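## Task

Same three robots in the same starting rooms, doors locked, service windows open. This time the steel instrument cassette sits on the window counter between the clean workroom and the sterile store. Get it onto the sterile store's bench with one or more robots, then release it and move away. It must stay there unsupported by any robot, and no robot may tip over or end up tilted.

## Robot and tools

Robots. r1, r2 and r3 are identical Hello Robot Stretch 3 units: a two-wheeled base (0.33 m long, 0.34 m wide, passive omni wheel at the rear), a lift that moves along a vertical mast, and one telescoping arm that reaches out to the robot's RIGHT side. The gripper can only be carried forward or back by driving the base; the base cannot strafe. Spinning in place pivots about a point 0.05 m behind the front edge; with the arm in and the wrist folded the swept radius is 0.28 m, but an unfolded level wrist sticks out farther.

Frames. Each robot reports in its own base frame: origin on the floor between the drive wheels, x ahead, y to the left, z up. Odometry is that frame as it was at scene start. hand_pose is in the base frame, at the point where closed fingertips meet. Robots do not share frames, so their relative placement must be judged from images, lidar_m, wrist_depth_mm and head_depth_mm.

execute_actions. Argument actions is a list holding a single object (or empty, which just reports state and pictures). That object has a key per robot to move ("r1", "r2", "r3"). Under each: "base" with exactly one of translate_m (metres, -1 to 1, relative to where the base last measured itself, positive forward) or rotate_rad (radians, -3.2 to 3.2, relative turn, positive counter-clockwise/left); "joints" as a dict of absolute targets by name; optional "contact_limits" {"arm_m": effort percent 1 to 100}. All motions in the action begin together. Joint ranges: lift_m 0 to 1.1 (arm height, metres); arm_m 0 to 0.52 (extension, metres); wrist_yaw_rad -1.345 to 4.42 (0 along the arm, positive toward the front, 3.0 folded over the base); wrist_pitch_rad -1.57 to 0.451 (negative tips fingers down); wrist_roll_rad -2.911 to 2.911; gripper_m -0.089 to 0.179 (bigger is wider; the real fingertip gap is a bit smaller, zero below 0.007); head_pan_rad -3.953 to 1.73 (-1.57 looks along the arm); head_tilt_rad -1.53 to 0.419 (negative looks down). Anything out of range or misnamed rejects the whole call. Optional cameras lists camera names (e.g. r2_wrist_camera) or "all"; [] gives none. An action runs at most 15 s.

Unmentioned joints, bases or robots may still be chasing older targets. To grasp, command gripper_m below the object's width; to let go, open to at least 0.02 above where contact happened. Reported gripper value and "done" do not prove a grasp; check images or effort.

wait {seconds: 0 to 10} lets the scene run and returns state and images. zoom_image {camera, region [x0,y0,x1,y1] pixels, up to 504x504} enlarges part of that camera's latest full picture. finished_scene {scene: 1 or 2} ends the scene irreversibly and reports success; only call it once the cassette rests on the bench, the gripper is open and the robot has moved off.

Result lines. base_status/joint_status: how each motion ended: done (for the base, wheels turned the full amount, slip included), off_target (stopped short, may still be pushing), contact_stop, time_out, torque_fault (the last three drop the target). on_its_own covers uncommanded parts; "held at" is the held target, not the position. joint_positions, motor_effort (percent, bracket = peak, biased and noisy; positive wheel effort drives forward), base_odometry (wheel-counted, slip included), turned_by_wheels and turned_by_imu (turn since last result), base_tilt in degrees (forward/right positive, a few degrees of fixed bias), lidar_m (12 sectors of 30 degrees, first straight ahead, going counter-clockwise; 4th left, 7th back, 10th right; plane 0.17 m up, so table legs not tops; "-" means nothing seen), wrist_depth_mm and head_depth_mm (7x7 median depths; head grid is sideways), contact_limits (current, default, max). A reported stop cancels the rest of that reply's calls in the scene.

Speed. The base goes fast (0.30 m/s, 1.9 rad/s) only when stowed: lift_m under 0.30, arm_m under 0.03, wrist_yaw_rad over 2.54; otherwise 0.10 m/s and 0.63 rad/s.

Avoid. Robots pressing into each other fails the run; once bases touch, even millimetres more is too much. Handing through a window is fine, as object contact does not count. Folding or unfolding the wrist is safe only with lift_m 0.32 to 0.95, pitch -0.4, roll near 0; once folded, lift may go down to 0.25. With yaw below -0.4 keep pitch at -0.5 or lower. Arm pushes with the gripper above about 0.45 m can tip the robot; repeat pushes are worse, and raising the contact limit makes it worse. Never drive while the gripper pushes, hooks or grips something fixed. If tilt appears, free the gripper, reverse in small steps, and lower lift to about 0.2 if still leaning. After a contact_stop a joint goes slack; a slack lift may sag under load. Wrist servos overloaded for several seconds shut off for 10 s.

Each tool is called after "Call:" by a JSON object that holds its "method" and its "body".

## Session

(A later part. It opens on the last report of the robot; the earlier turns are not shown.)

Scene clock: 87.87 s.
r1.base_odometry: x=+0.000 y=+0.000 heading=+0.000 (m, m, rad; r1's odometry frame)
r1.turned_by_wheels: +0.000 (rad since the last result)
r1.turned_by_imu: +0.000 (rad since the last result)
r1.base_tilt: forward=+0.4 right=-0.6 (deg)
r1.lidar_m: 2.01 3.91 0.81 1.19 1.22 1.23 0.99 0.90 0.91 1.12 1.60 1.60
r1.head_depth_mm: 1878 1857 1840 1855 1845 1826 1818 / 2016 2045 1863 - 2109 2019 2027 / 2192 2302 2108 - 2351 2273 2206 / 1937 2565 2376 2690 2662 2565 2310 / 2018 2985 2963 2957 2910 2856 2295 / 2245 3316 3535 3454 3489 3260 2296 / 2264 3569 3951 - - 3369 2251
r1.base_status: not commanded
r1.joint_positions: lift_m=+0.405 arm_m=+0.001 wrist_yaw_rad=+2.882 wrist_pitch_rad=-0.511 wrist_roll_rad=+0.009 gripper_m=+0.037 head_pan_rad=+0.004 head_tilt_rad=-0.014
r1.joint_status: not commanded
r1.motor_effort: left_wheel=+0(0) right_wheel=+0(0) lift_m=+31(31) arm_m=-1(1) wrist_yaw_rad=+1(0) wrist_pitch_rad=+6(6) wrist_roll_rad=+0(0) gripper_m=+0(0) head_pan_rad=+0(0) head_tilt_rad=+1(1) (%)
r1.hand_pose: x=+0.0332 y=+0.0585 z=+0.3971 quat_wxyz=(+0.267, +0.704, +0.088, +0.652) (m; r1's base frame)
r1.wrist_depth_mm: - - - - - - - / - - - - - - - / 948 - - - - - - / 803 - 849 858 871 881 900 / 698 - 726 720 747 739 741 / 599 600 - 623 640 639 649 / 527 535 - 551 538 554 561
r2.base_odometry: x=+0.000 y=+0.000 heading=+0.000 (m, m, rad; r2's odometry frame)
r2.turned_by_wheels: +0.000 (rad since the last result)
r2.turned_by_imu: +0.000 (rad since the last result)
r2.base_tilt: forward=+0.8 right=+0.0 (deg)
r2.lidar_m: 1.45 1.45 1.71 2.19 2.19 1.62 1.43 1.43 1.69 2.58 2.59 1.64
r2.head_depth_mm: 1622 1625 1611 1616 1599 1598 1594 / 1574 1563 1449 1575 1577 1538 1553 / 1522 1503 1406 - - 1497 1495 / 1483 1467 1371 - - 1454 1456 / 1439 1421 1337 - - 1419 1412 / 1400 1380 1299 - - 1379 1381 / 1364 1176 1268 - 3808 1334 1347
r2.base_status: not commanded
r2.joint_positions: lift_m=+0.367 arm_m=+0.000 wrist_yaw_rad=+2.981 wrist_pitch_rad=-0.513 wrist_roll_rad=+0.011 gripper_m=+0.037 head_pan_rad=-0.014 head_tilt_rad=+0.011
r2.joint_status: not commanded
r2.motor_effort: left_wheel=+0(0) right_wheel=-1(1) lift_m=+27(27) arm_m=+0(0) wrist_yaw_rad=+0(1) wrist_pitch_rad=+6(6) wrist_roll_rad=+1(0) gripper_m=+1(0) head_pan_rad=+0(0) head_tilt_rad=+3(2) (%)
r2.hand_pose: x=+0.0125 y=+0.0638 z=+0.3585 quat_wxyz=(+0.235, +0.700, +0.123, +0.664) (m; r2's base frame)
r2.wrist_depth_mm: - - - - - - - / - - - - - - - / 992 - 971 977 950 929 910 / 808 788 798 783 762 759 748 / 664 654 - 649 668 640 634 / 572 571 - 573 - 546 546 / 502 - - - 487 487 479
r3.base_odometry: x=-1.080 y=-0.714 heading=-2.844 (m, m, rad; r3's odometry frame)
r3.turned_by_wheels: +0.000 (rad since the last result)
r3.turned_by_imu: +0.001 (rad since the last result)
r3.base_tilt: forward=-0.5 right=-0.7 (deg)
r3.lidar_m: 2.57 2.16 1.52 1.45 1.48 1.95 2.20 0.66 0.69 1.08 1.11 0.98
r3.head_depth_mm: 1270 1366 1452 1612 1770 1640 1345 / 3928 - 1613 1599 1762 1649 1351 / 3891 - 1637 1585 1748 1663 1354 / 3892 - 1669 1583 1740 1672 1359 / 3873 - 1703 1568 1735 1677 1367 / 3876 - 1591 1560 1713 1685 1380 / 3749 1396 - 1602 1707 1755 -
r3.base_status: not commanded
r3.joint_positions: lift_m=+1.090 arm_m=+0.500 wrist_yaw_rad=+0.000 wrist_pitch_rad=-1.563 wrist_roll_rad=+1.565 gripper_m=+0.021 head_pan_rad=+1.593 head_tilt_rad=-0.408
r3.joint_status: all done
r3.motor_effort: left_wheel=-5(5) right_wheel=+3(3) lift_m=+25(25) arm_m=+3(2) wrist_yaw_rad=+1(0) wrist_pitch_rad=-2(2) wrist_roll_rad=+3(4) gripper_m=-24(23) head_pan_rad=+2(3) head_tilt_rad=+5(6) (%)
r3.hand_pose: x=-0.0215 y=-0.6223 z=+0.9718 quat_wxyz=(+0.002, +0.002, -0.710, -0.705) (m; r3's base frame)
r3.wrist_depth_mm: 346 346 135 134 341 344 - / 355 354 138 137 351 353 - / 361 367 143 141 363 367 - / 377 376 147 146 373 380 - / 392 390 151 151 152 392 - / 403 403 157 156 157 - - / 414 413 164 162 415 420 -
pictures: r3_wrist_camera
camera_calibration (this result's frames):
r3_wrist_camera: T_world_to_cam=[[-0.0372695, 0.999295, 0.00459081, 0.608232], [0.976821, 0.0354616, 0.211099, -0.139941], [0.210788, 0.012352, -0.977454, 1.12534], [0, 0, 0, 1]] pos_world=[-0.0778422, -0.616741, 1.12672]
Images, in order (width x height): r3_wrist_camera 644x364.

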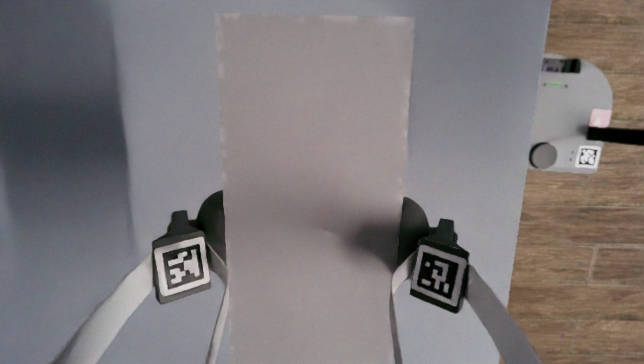

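Call:
{"method": "execute_actions", "body": {"actions": [{"r3":{"joints":{"lift_m":0.9}}}], "cameras": []}}

Call:
{"method": "execute_actions", "body": {"actions": [{"r3":{"joints":{"gripper_m":0.17}}}], "cameras": []}}

Call:
{"method": "execute_actions", "body": {"actions": [{"r3":{"joints":{"lift_m":1.05}}}], "cameras": []}}

Call:
{"method": "execute_actions", "body": {"actions": [{"r3":{"joints":{"arm_m":0}}}], "cameras": []}}

Call:
{"method": "finished_scene", "body": {"scene": 2}}

Scene clock: 95.13 s.
r1.base_odometry: x=+0.000 y=+0.000 heading=+0.000 (m, m, rad; r1's odometry frame)
r1.turned_by_wheels: +0.000 (rad since the last result)
r1.turned_by_imu: +0.000 (rad since the last result)
r1.base_tilt: forward=+0.4 right=-0.5 (deg)
r1.lidar_m: 2.02 3.89 0.81 1.19 1.22 1.23 0.98 0.90 0.91 1.12 1.59 1.60
r1.head_depth_mm: 1838 1839 1841 1852 1848 1837 1850 / 2005 2063 1860 - 2136 2024 2034 / 2199 2275 2072 - 2371 2275 2211 / 1920 2581 2379 2688 2604 2613 2295 / 2005 3007 2974 2945 2974 2893 2294 / 2228 3284 3453 3526 3477 3289 2265 / 2288 3591 3976 - 3991 3253 2254
r1.base_status: not commanded
r1.joint_positions: lift_m=+0.405 arm_m=+0.001 wrist_yaw_rad=+2.882 wrist_pitch_rad=-0.511 wrist_roll_rad=+0.009 gripper_m=+0.037 head_pan_rad=+0.004 head_tilt_rad=-0.014
r1.joint_status: not commanded
r1.motor_effort: left_wheel=+1(1) right_wheel=+0(0) lift_m=+31(31) arm_m=+0(1) wrist_yaw_rad=+0(1) wrist_pitch_rad=+6(6) wrist_roll_rad=+0(0) gripper_m=-1(1) head_pan_rad=+0(0) head_tilt_rad=+1(2) (%)
r1.hand_pose: x=+0.0332 y=+0.0585 z=+0.3971 quat_wxyz=(+0.267, +0.704, +0.088, +0.652) (m; r1's base frame)
r1.wrist_depth_mm: - - - - - - - / - - - - - - - / 952 - - - - - - / 813 - 835 858 873 893 905 / 694 - 730 733 748 742 752 / 600 597 - 613 648 639 639 / 525 535 - 545 535 555 557
r2.base_odometry: x=+0.000 y=+0.000 heading=+0.000 (m, m, rad; r2's odometry frame)
r2.turned_by_wheels: +0.000 (rad since the last result)
r2.turned_by_imu: +0.000 (rad since the last result)
r2.base_tilt: forward=+0.7 right=+0.2 (deg)
r2.lidar_m: 1.45 1.45 1.71 2.19 2.19 1.62 1.43 1.43 1.69 2.58 2.59 1.65
r2.head_depth_mm: 1621 1612 1616 1604 1609 1599 1605 / 1571 1558 1454 1579 1575 1536 1541 / 1528 1510 1413 - - 1498 1501 / 1488 1465 1373 - - 1456 1453 / 1438 1419 1332 - - 1420 1419 / 1394 1375 1305 - - 1372 1373 / 1357 1172 1267 - 3760 1333 1339
r2.base_status: not commanded
r2.joint_positions: lift_m=+0.367 arm_m=+0.000 wrist_yaw_rad=+2.981 wrist_pitch_rad=-0.513 wrist_roll_rad=+0.011 gripper_m=+0.037 head_pan_rad=-0.014 head_tilt_rad=+0.011
r2.joint_status: not commanded
r2.motor_effort: left_wheel=+0(1) right_wheel=+0(1) lift_m=+27(26) arm_m=+0(0) wrist_yaw_rad=+1(1) wrist_pitch_rad=+6(6) wrist_roll_rad=+1(1) gripper_m=+0(0) head_pan_rad=+0(0) head_tilt_rad=+2(3) (%)
r2.hand_pose: x=+0.0125 y=+0.0638 z=+0.3585 quat_wxyz=(+0.235, +0.700, +0.123, +0.664) (m; r2's base frame)
r2.wrist_depth_mm: - - - - - - - / - - - - - - - / - - 979 957 948 924 926 / 814 795 772 773 773 765 752 / 672 667 - 652 658 635 625 / 575 575 - 568 - 553 545 / 506 - - - 478 486 478
r3.base_odometry: x=-1.080 y=-0.714 heading=-2.844 (m, m, rad; r3's odometry frame)
r3.turned_by_wheels: +0.000 (rad since the last result)
r3.turned_by_imu: +0.001 (rad since the last result)
r3.base_tilt: forward=-0.5 right=-0.7 (deg)
r3.lidar_m: 2.57 2.16 1.52 1.45 1.49 1.94 2.20 0.67 0.69 1.08 1.10 0.98
r3.head_depth_mm: 1275 1362 1446 1605 1780 1646 1336 / 3930 - 1614 1599 1765 1646 1341 / 3870 - 1653 1584 1762 1658 1351 / 3913 - 1669 1581 1738 1677 1366 / 3835 - 1711 1565 1741 1679 1368 / 3910 - 1593 1557 1726 1748 - / 1250 1318 1411 1550 1714 1797 -
r3.base_status: not commanded
r3.joint_positions: lift_m=+0.900 arm_m=+0.500 wrist_yaw_rad=+0.000 wrist_pitch_rad=-1.563 wrist_roll_rad=+1.565 gripper_m=+0.021 head_pan_rad=+1.593 head_tilt_rad=-0.408
r3.joint_status: all done
r3.motor_effort: left_wheel=-5(5) right_wheel=+3(4) lift_m=+15(21) arm_m=+3(3) wrist_yaw_rad=-1(1) wrist_pitch_rad=-1(2) wrist_roll_rad=+3(3) gripper_m=-23(23) head_pan_rad=+2(3) head_tilt_rad=+6(6) (%)
r3.hand_pose: x=-0.0215 y=-0.6223 z=+0.7825 quat_wxyz=(+0.002, +0.002, -0.710, -0.705) (m; r3's base frame)
r3.wrist_depth_mm: 166 167 134 134 166 167 166 / 172 171 139 137 169 171 171 / 177 177 143 141 175 176 177 / 182 182 147 146 180 181 182 / 189 187 150 151 151 188 187 / 195 195 157 156 158 193 194 / 200 202 164 161 200 201 202
pictures: none
No camera images: the call's "cameras" was empty. Leave "cameras" out to get every camera's image.

Scene clock: 97.13 s.
r1.base_odometry: x=+0.000 y=+0.000 heading=+0.000 (m, m, rad; r1's odometry frame)
r1.turned_by_wheels: +0.000 (rad since the last result)
r1.turned_by_imu: +0.000 (rad since the last result)
r1.base_tilt: forward=+0.4 right=-0.5 (deg)
r1.lidar_m: 2.01 3.89 0.81 1.19 1.22 1.22 0.98 0.90 0.91 1.13 1.59 1.60
r1.head_depth_mm: 1858 1836 1858 1845 1857 1845 1843 / 2011 2059 1852 - 2112 2043 2029 / 2175 2298 2068 - 2350 2275 2208 / 1910 2627 2387 2687 2608 2548 2306 / 2037 3007 2970 3001 2964 2905 2271 / 2254 3348 3511 3558 3503 3229 2280 / 2247 3573 - - - 3298 2243
r1.base_status: not commanded
r1.joint_positions: lift_m=+0.405 arm_m=+0.001 wrist_yaw_rad=+2.882 wrist_pitch_rad=-0.511 wrist_roll_rad=+0.009 gripper_m=+0.037 head_pan_rad=+0.004 head_tilt_rad=-0.014
r1.joint_status: not commanded
r1.motor_effort: left_wheel=+1(0) right_wheel=+0(0) lift_m=+31(31) arm_m=+0(0) wrist_yaw_rad=+0(0) wrist_pitch_rad=+6(5) wrist_roll_rad=+0(0) gripper_m=+0(0) head_pan_rad=+0(1) head_tilt_rad=+1(1) (%)
r1.hand_pose: x=+0.0332 y=+0.0585 z=+0.3971 quat_wxyz=(+0.267, +0.704, +0.088, +0.652) (m; r1's base frame)
r1.wrist_depth_mm: - - - - - - - / - - - - - - - / 949 - - - - - - / 821 - 845 867 861 878 889 / 694 - 726 721 754 741 752 / 602 591 - 610 643 641 644 / 530 536 - 550 538 561 564
r2.base_odometry: x=+0.000 y=+0.000 heading=+0.000 (m, m, rad; r2's odometry frame)
r2.turned_by_wheels: +0.000 (rad since the last result)
r2.turned_by_imu: +0.000 (rad since the last result)
r2.base_tilt: forward=+0.9 right=+0.0 (deg)
r2.lidar_m: 1.45 1.45 1.71 2.19 2.20 1.62 1.43 1.43 1.69 2.59 2.59 1.65
r2.head_depth_mm: 1617 1617 1613 1604 1608 1601 1602 / 1578 1565 1458 1579 1573 1535 1541 / 1525 1509 1409 - - 1497 1503 / 1489 1467 1371 - - 1447 1457 / 1439 1426 1338 - - 1410 1419 / 1395 1384 1306 - - 1376 1383 / 1362 1169 1268 - 3814 1334 1339
r2.base_status: not commanded
r2.joint_positions: lift_m=+0.367 arm_m=+0.000 wrist_yaw_rad=+2.981 wrist_pitch_rad=-0.513 wrist_roll_rad=+0.011 gripper_m=+0.037 head_pan_rad=-0.014 head_tilt_rad=+0.011
r2.joint_status: not commanded
r2.motor_effort: left_wheel=+1(0) right_wheel=+0(1) lift_m=+27(26) arm_m=+0(0) wrist_yaw_rad=+0(1) wrist_pitch_rad=+6(6) wrist_roll_rad=+0(0) gripper_m=+0(1) head_pan_rad=+0(0) head_tilt_rad=+2(2) (%)
r2.hand_pose: x=+0.0125 y=+0.0638 z=+0.3585 quat_wxyz=(+0.235, +0.700, +0.123, +0.664) (m; r2's base frame)
r2.wrist_depth_mm: - - - - - - - / - - - - - - - / - 999 983 968 950 949 934 / 806 790 778 785 782 759 752 / 674 662 - 647 671 635 634 / 579 575 - 575 - 551 540 / 503 - - - 483 486 476
r3.base_odometry: x=-1.080 y=-0.714 heading=-2.844 (m, m, rad; r3's odometry frame)
r3.turned_by_wheels: +0.000 (rad since the last result)
r3.turned_by_imu: +0.000 (rad since the last result)
r3.base_tilt: forward=-0.4 right=-0.6 (deg)
r3.lidar_m: 2.57 2.16 1.52 1.45 1.48 1.94 2.20 0.66 0.69 1.08 1.10 0.98
r3.head_depth_mm: 1274 1369 1453 1600 1773 1635 1344 / 3918 - 1613 1599 1764 1648 1348 / 3919 - 1645 1589 1753 1656 1355 / 3901 - 1676 1582 1744 1665 1359 / 3895 - 1707 1575 1730 1675 1369 / 3903 - 1581 1565 1716 1756 - / 1249 1313 1420 1543 1716 1797 -
r3.base_status: not commanded
r3.joint_positions: lift_m=+0.900 arm_m=+0.500 wrist_yaw_rad=+0.000 wrist_pitch_rad=-1.563 wrist_roll_rad=+1.565 gripper_m=+0.170 head_pan_rad=+1.593 head_tilt_rad=-0.408
r3.joint_status: all done
r3.motor_effort: left_wheel=-5(4) right_wheel=+3(4) lift_m=+14(14) arm_m=+3(3) wrist_yaw_rad=+0(0) wrist_pitch_rad=-2(2) wrist_roll_rad=+3(3) gripper_m=+0(97) head_pan_rad=+2(2) head_tilt_rad=+5(6) (%)
r3.hand_pose: x=-0.0215 y=-0.6223 z=+0.7825 quat_wxyz=(+0.002, +0.002, -0.710, -0.705) (m; r3's base frame)
r3.wrist_depth_mm: 167 167 164 138 166 167 166 / 172 172 142 141 170 171 171 / 178 177 147 145 175 177 177 / 183 182 152 150 180 182 182 / 188 189 157 154 187 187 188 / - 195 162 160 193 195 195 / 202 201 199 165 199 200 202
pictures: none
No camera images: the call's "cameras" was empty. Leave "cameras" out to get every camera's image.

Scene clock: 99.33 s.
r1.base_odometry: x=+0.000 y=+0.000 heading=+0.000 (m, m, rad; r1's odometry frame)
r1.turned_by_wheels: +0.000 (rad since the last result)
r1.turned_by_imu: +0.000 (rad since the last result)
r1.base_tilt: forward=+0.4 right=-0.5 (deg)
r1.lidar_m: 2.01 3.90 0.81 1.19 1.22 1.23 0.98 0.90 0.91 1.12 1.59 1.60
r1.head_depth_mm: 1841 1874 1859 1853 1822 1839 1844 / 2036 2032 1857 - 2148 2055 2026 / 2180 2287 2082 - 2395 2276 2207 / 1912 2620 2368 2692 2616 2584 2311 / 2022 2927 2995 2969 2934 2914 2282 / 2241 3230 3515 3540 3608 3284 2271 / 2290 3554 3994 3977 3967 3295 2270
r1.base_status: not commanded
r1.joint_positions: lift_m=+0.405 arm_m=+0.001 wrist_yaw_rad=+2.882 wrist_pitch_rad=-0.511 wrist_roll_rad=+0.009 gripper_m=+0.037 head_pan_rad=+0.004 head_tilt_rad=-0.014
r1.joint_status: not commanded
r1.motor_effort: left_wheel=+0(0) right_wheel=+0(0) lift_m=+31(31) arm_m=-1(0) wrist_yaw_rad=+0(0) wrist_pitch_rad=+6(6) wrist_roll_rad=+0(0) gripper_m=-1(1) head_pan_rad=+0(1) head_tilt_rad=+1(1) (%)
r1.hand_pose: x=+0.0332 y=+0.0585 z=+0.3971 quat_wxyz=(+0.267, +0.704, +0.088, +0.652) (m; r1's base frame)
r1.wrist_depth_mm: - - - - - - - / - - - - - - - / 968 - - - - - - / 807 - 844 866 884 864 905 / 689 - 722 714 751 738 752 / 587 599 - 616 648 628 643 / 529 539 - 547 543 561 559
r2.base_odometry: x=+0.000 y=+0.000 heading=+0.000 (m, m, rad; r2's odometry frame)
r2.turned_by_wheels: +0.000 (rad since the last result)
r2.turned_by_imu: +0.000 (rad since the last result)
r2.base_tilt: forward=+0.9 right=+0.1 (deg)
r2.lidar_m: 1.45 1.45 1.72 2.20 2.20 1.62 1.43 1.43 1.68 2.59 2.59 1.65
r2.head_depth_mm: 1626 1620 1611 1616 1607 1601 1593 / 1574 1557 1454 1590 1577 1538 1547 / 1523 1507 1409 - - 1489 1499 / 1484 1464 1371 - - 1452 1458 / 1435 1420 1332 - - 1413 1416 / 1396 1385 1299 - - 1383 1382 / 1357 1171 1282 - 3805 1331 1347
r2.base_status: not commanded
r2.joint_positions: lift_m=+0.367 arm_m=+0.000 wrist_yaw_rad=+2.981 wrist_pitch_rad=-0.513 wrist_roll_rad=+0.011 gripper_m=+0.037 head_pan_rad=-0.014 head_tilt_rad=+0.011
r2.joint_status: not commanded
r2.motor_effort: left_wheel=+0(0) right_wheel=-1(0) lift_m=+27(28) arm_m=+0(0) wrist_yaw_rad=+0(1) wrist_pitch_rad=+6(6) wrist_roll_rad=+1(0) gripper_m=+0(1) head_pan_rad=+0(0) head_tilt_rad=+2(3) (%)
r2.hand_pose: x=+0.0125 y=+0.0638 z=+0.3585 quat_wxyz=(+0.235, +0.700, +0.123, +0.664) (m; r2's base frame)
r2.wrist_depth_mm: - - - - - - - / - - - - - - - / - - 989 950 957 939 919 / 821 791 778 789 771 754 750 / 670 661 - 645 657 636 637 / 575 572 - 579 - 546 544 / 508 - - - 493 485 479
r3.base_odometry: x=-1.080 y=-0.714 heading=-2.844 (m, m, rad; r3's odometry frame)
r3.turned_by_wheels: +0.000 (rad since the last result)
r3.turned_by_imu: +0.000 (rad since the last result)
r3.base_tilt: forward=-0.4 right=-0.7 (deg)
r3.lidar_m: 2.57 2.15 1.53 1.45 1.49 1.94 2.19 0.66 0.69 1.08 1.11 0.98
r3.head_depth_mm: 1272 1365 1450 1612 1775 1640 1339 / 3937 - 1619 1600 1757 1653 1346 / 3902 - 1645 1587 1759 1655 1354 / 3868 - 1673 1573 1741 1661 1363 / 3874 - 1704 1567 1734 1684 1371 / 3866 - - 1561 1736 1689 1375 / 1317 1397 - - - - -
r3.base_status: not commanded
r3.joint_positions: lift_m=+1.050 arm_m=+0.500 wrist_yaw_rad=+0.000 wrist_pitch_rad=-1.563 wrist_roll_rad=+1.565 gripper_m=+0.170 head_pan_rad=+1.593 head_tilt_rad=-0.408
r3.joint_status: all done
r3.motor_effort: left_wheel=-4(5) right_wheel=+3(3) lift_m=+23(24) arm_m=+3(3) wrist_yaw_rad=+1(1) wrist_pitch_rad=-2(1) wrist_roll_rad=+3(3) gripper_m=+0(0) head_pan_rad=+2(2) head_tilt_rad=+5(5) (%)
r3.hand_pose: x=-0.0215 y=-0.6223 z=+0.9319 quat_wxyz=(+0.002, +0.002, -0.710, -0.705) (m; r3's base frame)
r3.wrist_depth_mm: 309 307 304 306 306 305 - / 316 316 316 287 315 316 - / 325 322 327 292 325 328 - / 333 334 335 303 337 335 - / 345 346 346 315 344 345 - / - 360 358 325 356 364 - / 372 369 375 370 370 370 -
pictures: none
No camera images: the call's "cameras" was empty. Leave "cameras" out to get every camera's image.

Scene clock: 104.20 s.
r1.base_odometry: x=+0.000 y=+0.000 heading=+0.000 (m, m, rad; r1's odometry frame)
r1.turned_by_wheels: +0.000 (rad since the last result)
r1.turned_by_imu: +0.000 (rad since the last result)
r1.base_tilt: forward=+0.4 right=-0.5 (deg)
r1.lidar_m: 2.01 3.90 0.81 1.19 1.22 1.23 0.98 0.90 0.91 1.12 1.60 1.60
r1.head_depth_mm: 1866 1878 1847 1868 1826 1846 1835 / 2044 2058 1864 - 2144 2040 2029 / 2195 2274 2075 - 2395 2278 2214 / 1925 2585 2357 2695 2612 2558 2288 / 2009 2938 2993 2969 2932 2914 2277 / 2279 3290 3493 3454 3477 3258 2282 / 2291 3618 3939 - - 3342 2271
r1.base_status: not commanded
r1.joint_positions: lift_m=+0.405 arm_m=+0.001 wrist_yaw_rad=+2.882 wrist_pitch_rad=-0.511 wrist_roll_rad=+0.009 gripper_m=+0.037 head_pan_rad=+0.004 head_tilt_rad=-0.014
r1.joint_status: not commanded
r1.motor_effort: left_wheel=+1(1) right_wheel=+0(0) lift_m=+31(31) arm_m=-1(1) wrist_yaw_rad=+1(1) wrist_pitch_rad=+6(6) wrist_roll_rad=+0(0) gripper_m=-1(0) head_pan_rad=-1(1) head_tilt_rad=+1(1) (%)
r1.hand_pose: x=+0.0332 y=+0.0585 z=+0.3971 quat_wxyz=(+0.267, +0.704, +0.088, +0.652) (m; r1's base frame)
r1.wrist_depth_mm: - - - - - - - / - - - - - - - / 960 - - - - - - / 822 - 831 836 878 883 895 / 689 - 727 720 744 736 752 / 603 596 - 620 650 633 638 / 529 543 - 545 539 561 561
r2.base_odometry: x=+0.000 y=+0.000 heading=+0.000 (m, m, rad; r2's odometry frame)
r2.turned_by_wheels: +0.000 (rad since the last result)
r2.turned_by_imu: +0.000 (rad since the last result)
r2.base_tilt: forward=+0.8 right=+0.0 (deg)
r2.lidar_m: 1.45 1.45 1.71 2.19 2.19 1.62 1.43 1.43 1.68 2.59 2.59 1.64
r2.head_depth_mm: 1622 1630 1611 1607 1607 1603 1597 / 1574 1552 1448 1574 1575 1543 1552 / 1528 1502 1413 - - 1501 1502 / 1487 1466 1373 - - 1453 1456 / 1436 1421 1337 - - 1410 1423 / 1405 1378 1301 - - 1378 1377 / 1362 1171 1264 - 3839 1335 1344
r2.base_status: not commanded
r2.joint_positions: lift_m=+0.367 arm_m=+0.000 wrist_yaw_rad=+2.981 wrist_pitch_rad=-0.513 wrist_roll_rad=+0.011 gripper_m=+0.037 head_pan_rad=-0.014 head_tilt_rad=+0.011
r2.joint_status: not commanded
r2.motor_effort: left_wheel=+0(0) right_wheel=+0(1) lift_m=+26(27) arm_m=+0(0) wrist_yaw_rad=+0(1) wrist_pitch_rad=+6(6) wrist_roll_rad=+0(0) gripper_m=+0(0) head_pan_rad=+0(0) head_tilt_rad=+3(2) (%)
r2.hand_pose: x=+0.0125 y=+0.0638 z=+0.3585 quat_wxyz=(+0.235, +0.700, +0.123, +0.664) (m; r2's base frame)
r2.wrist_depth_mm: - - - - - - - / - - - - - - - / - 999 982 971 953 953 910 / 810 800 791 775 772 767 748 / 668 654 - 645 663 646 628 / 570 577 - 585 - 555 544 / 498 - - - 478 483 481
r3.base_odometry: x=-1.080 y=-0.714 heading=-2.844 (m, m, rad; r3's odometry frame)
r3.turned_by_wheels: +0.000 (rad since the last result)
r3.turned_by_imu: +0.001 (rad since the last result)
r3.base_tilt: forward=-0.5 right=-0.7 (deg)
r3.lidar_m: 2.57 2.16 1.52 1.45 1.49 1.94 2.20 0.66 0.69 1.08 1.10 0.98
r3.head_depth_mm: 1274 1368 1449 1604 1781 1640 1339 / 3934 - 1614 1590 1768 1650 1348 / 3874 - 1637 1593 1754 1656 1355 / 3939 - 1669 1575 1744 1668 1362 / 3916 - 1708 1573 1738 1679 1364 / 3889 - - 1553 1738 1696 1378 / 1319 1391 - - - - -
r3.base_status: not commanded
r3.joint_positions: lift_m=+1.050 arm_m=+0.000 wrist_yaw_rad=+0.000 wrist_pitch_rad=-1.563 wrist_roll_rad=+1.565 gripper_m=+0.170 head_pan_rad=+1.593 head_tilt_rad=-0.408
r3.joint_status: all done
r3.motor_effort: left_wheel=-5(5) right_wheel=+3(3) lift_m=+24(23) arm_m=-3(2) wrist_yaw_rad=+1(0) wrist_pitch_rad=-1(2) wrist_roll_rad=+3(3) gripper_m=-1(0) head_pan_rad=+2(2) head_tilt_rad=+5(5) (%)
r3.hand_pose: x=-0.0215 y=-0.1230 z=+0.9319 quat_wxyz=(+0.002, +0.002, -0.710, -0.705) (m; r3's base frame)
r3.wrist_depth_mm: - - - - - - - / - - - - - - - / - - - - - - - / 387 - - - - - - / 355 - - - - - - / - - - - - - - / 383 - - - - - -
pictures: none
No camera images: the call's "cameras" was empty. Leave "cameras" out to get every camera's image.

The scene is finished: the task was done.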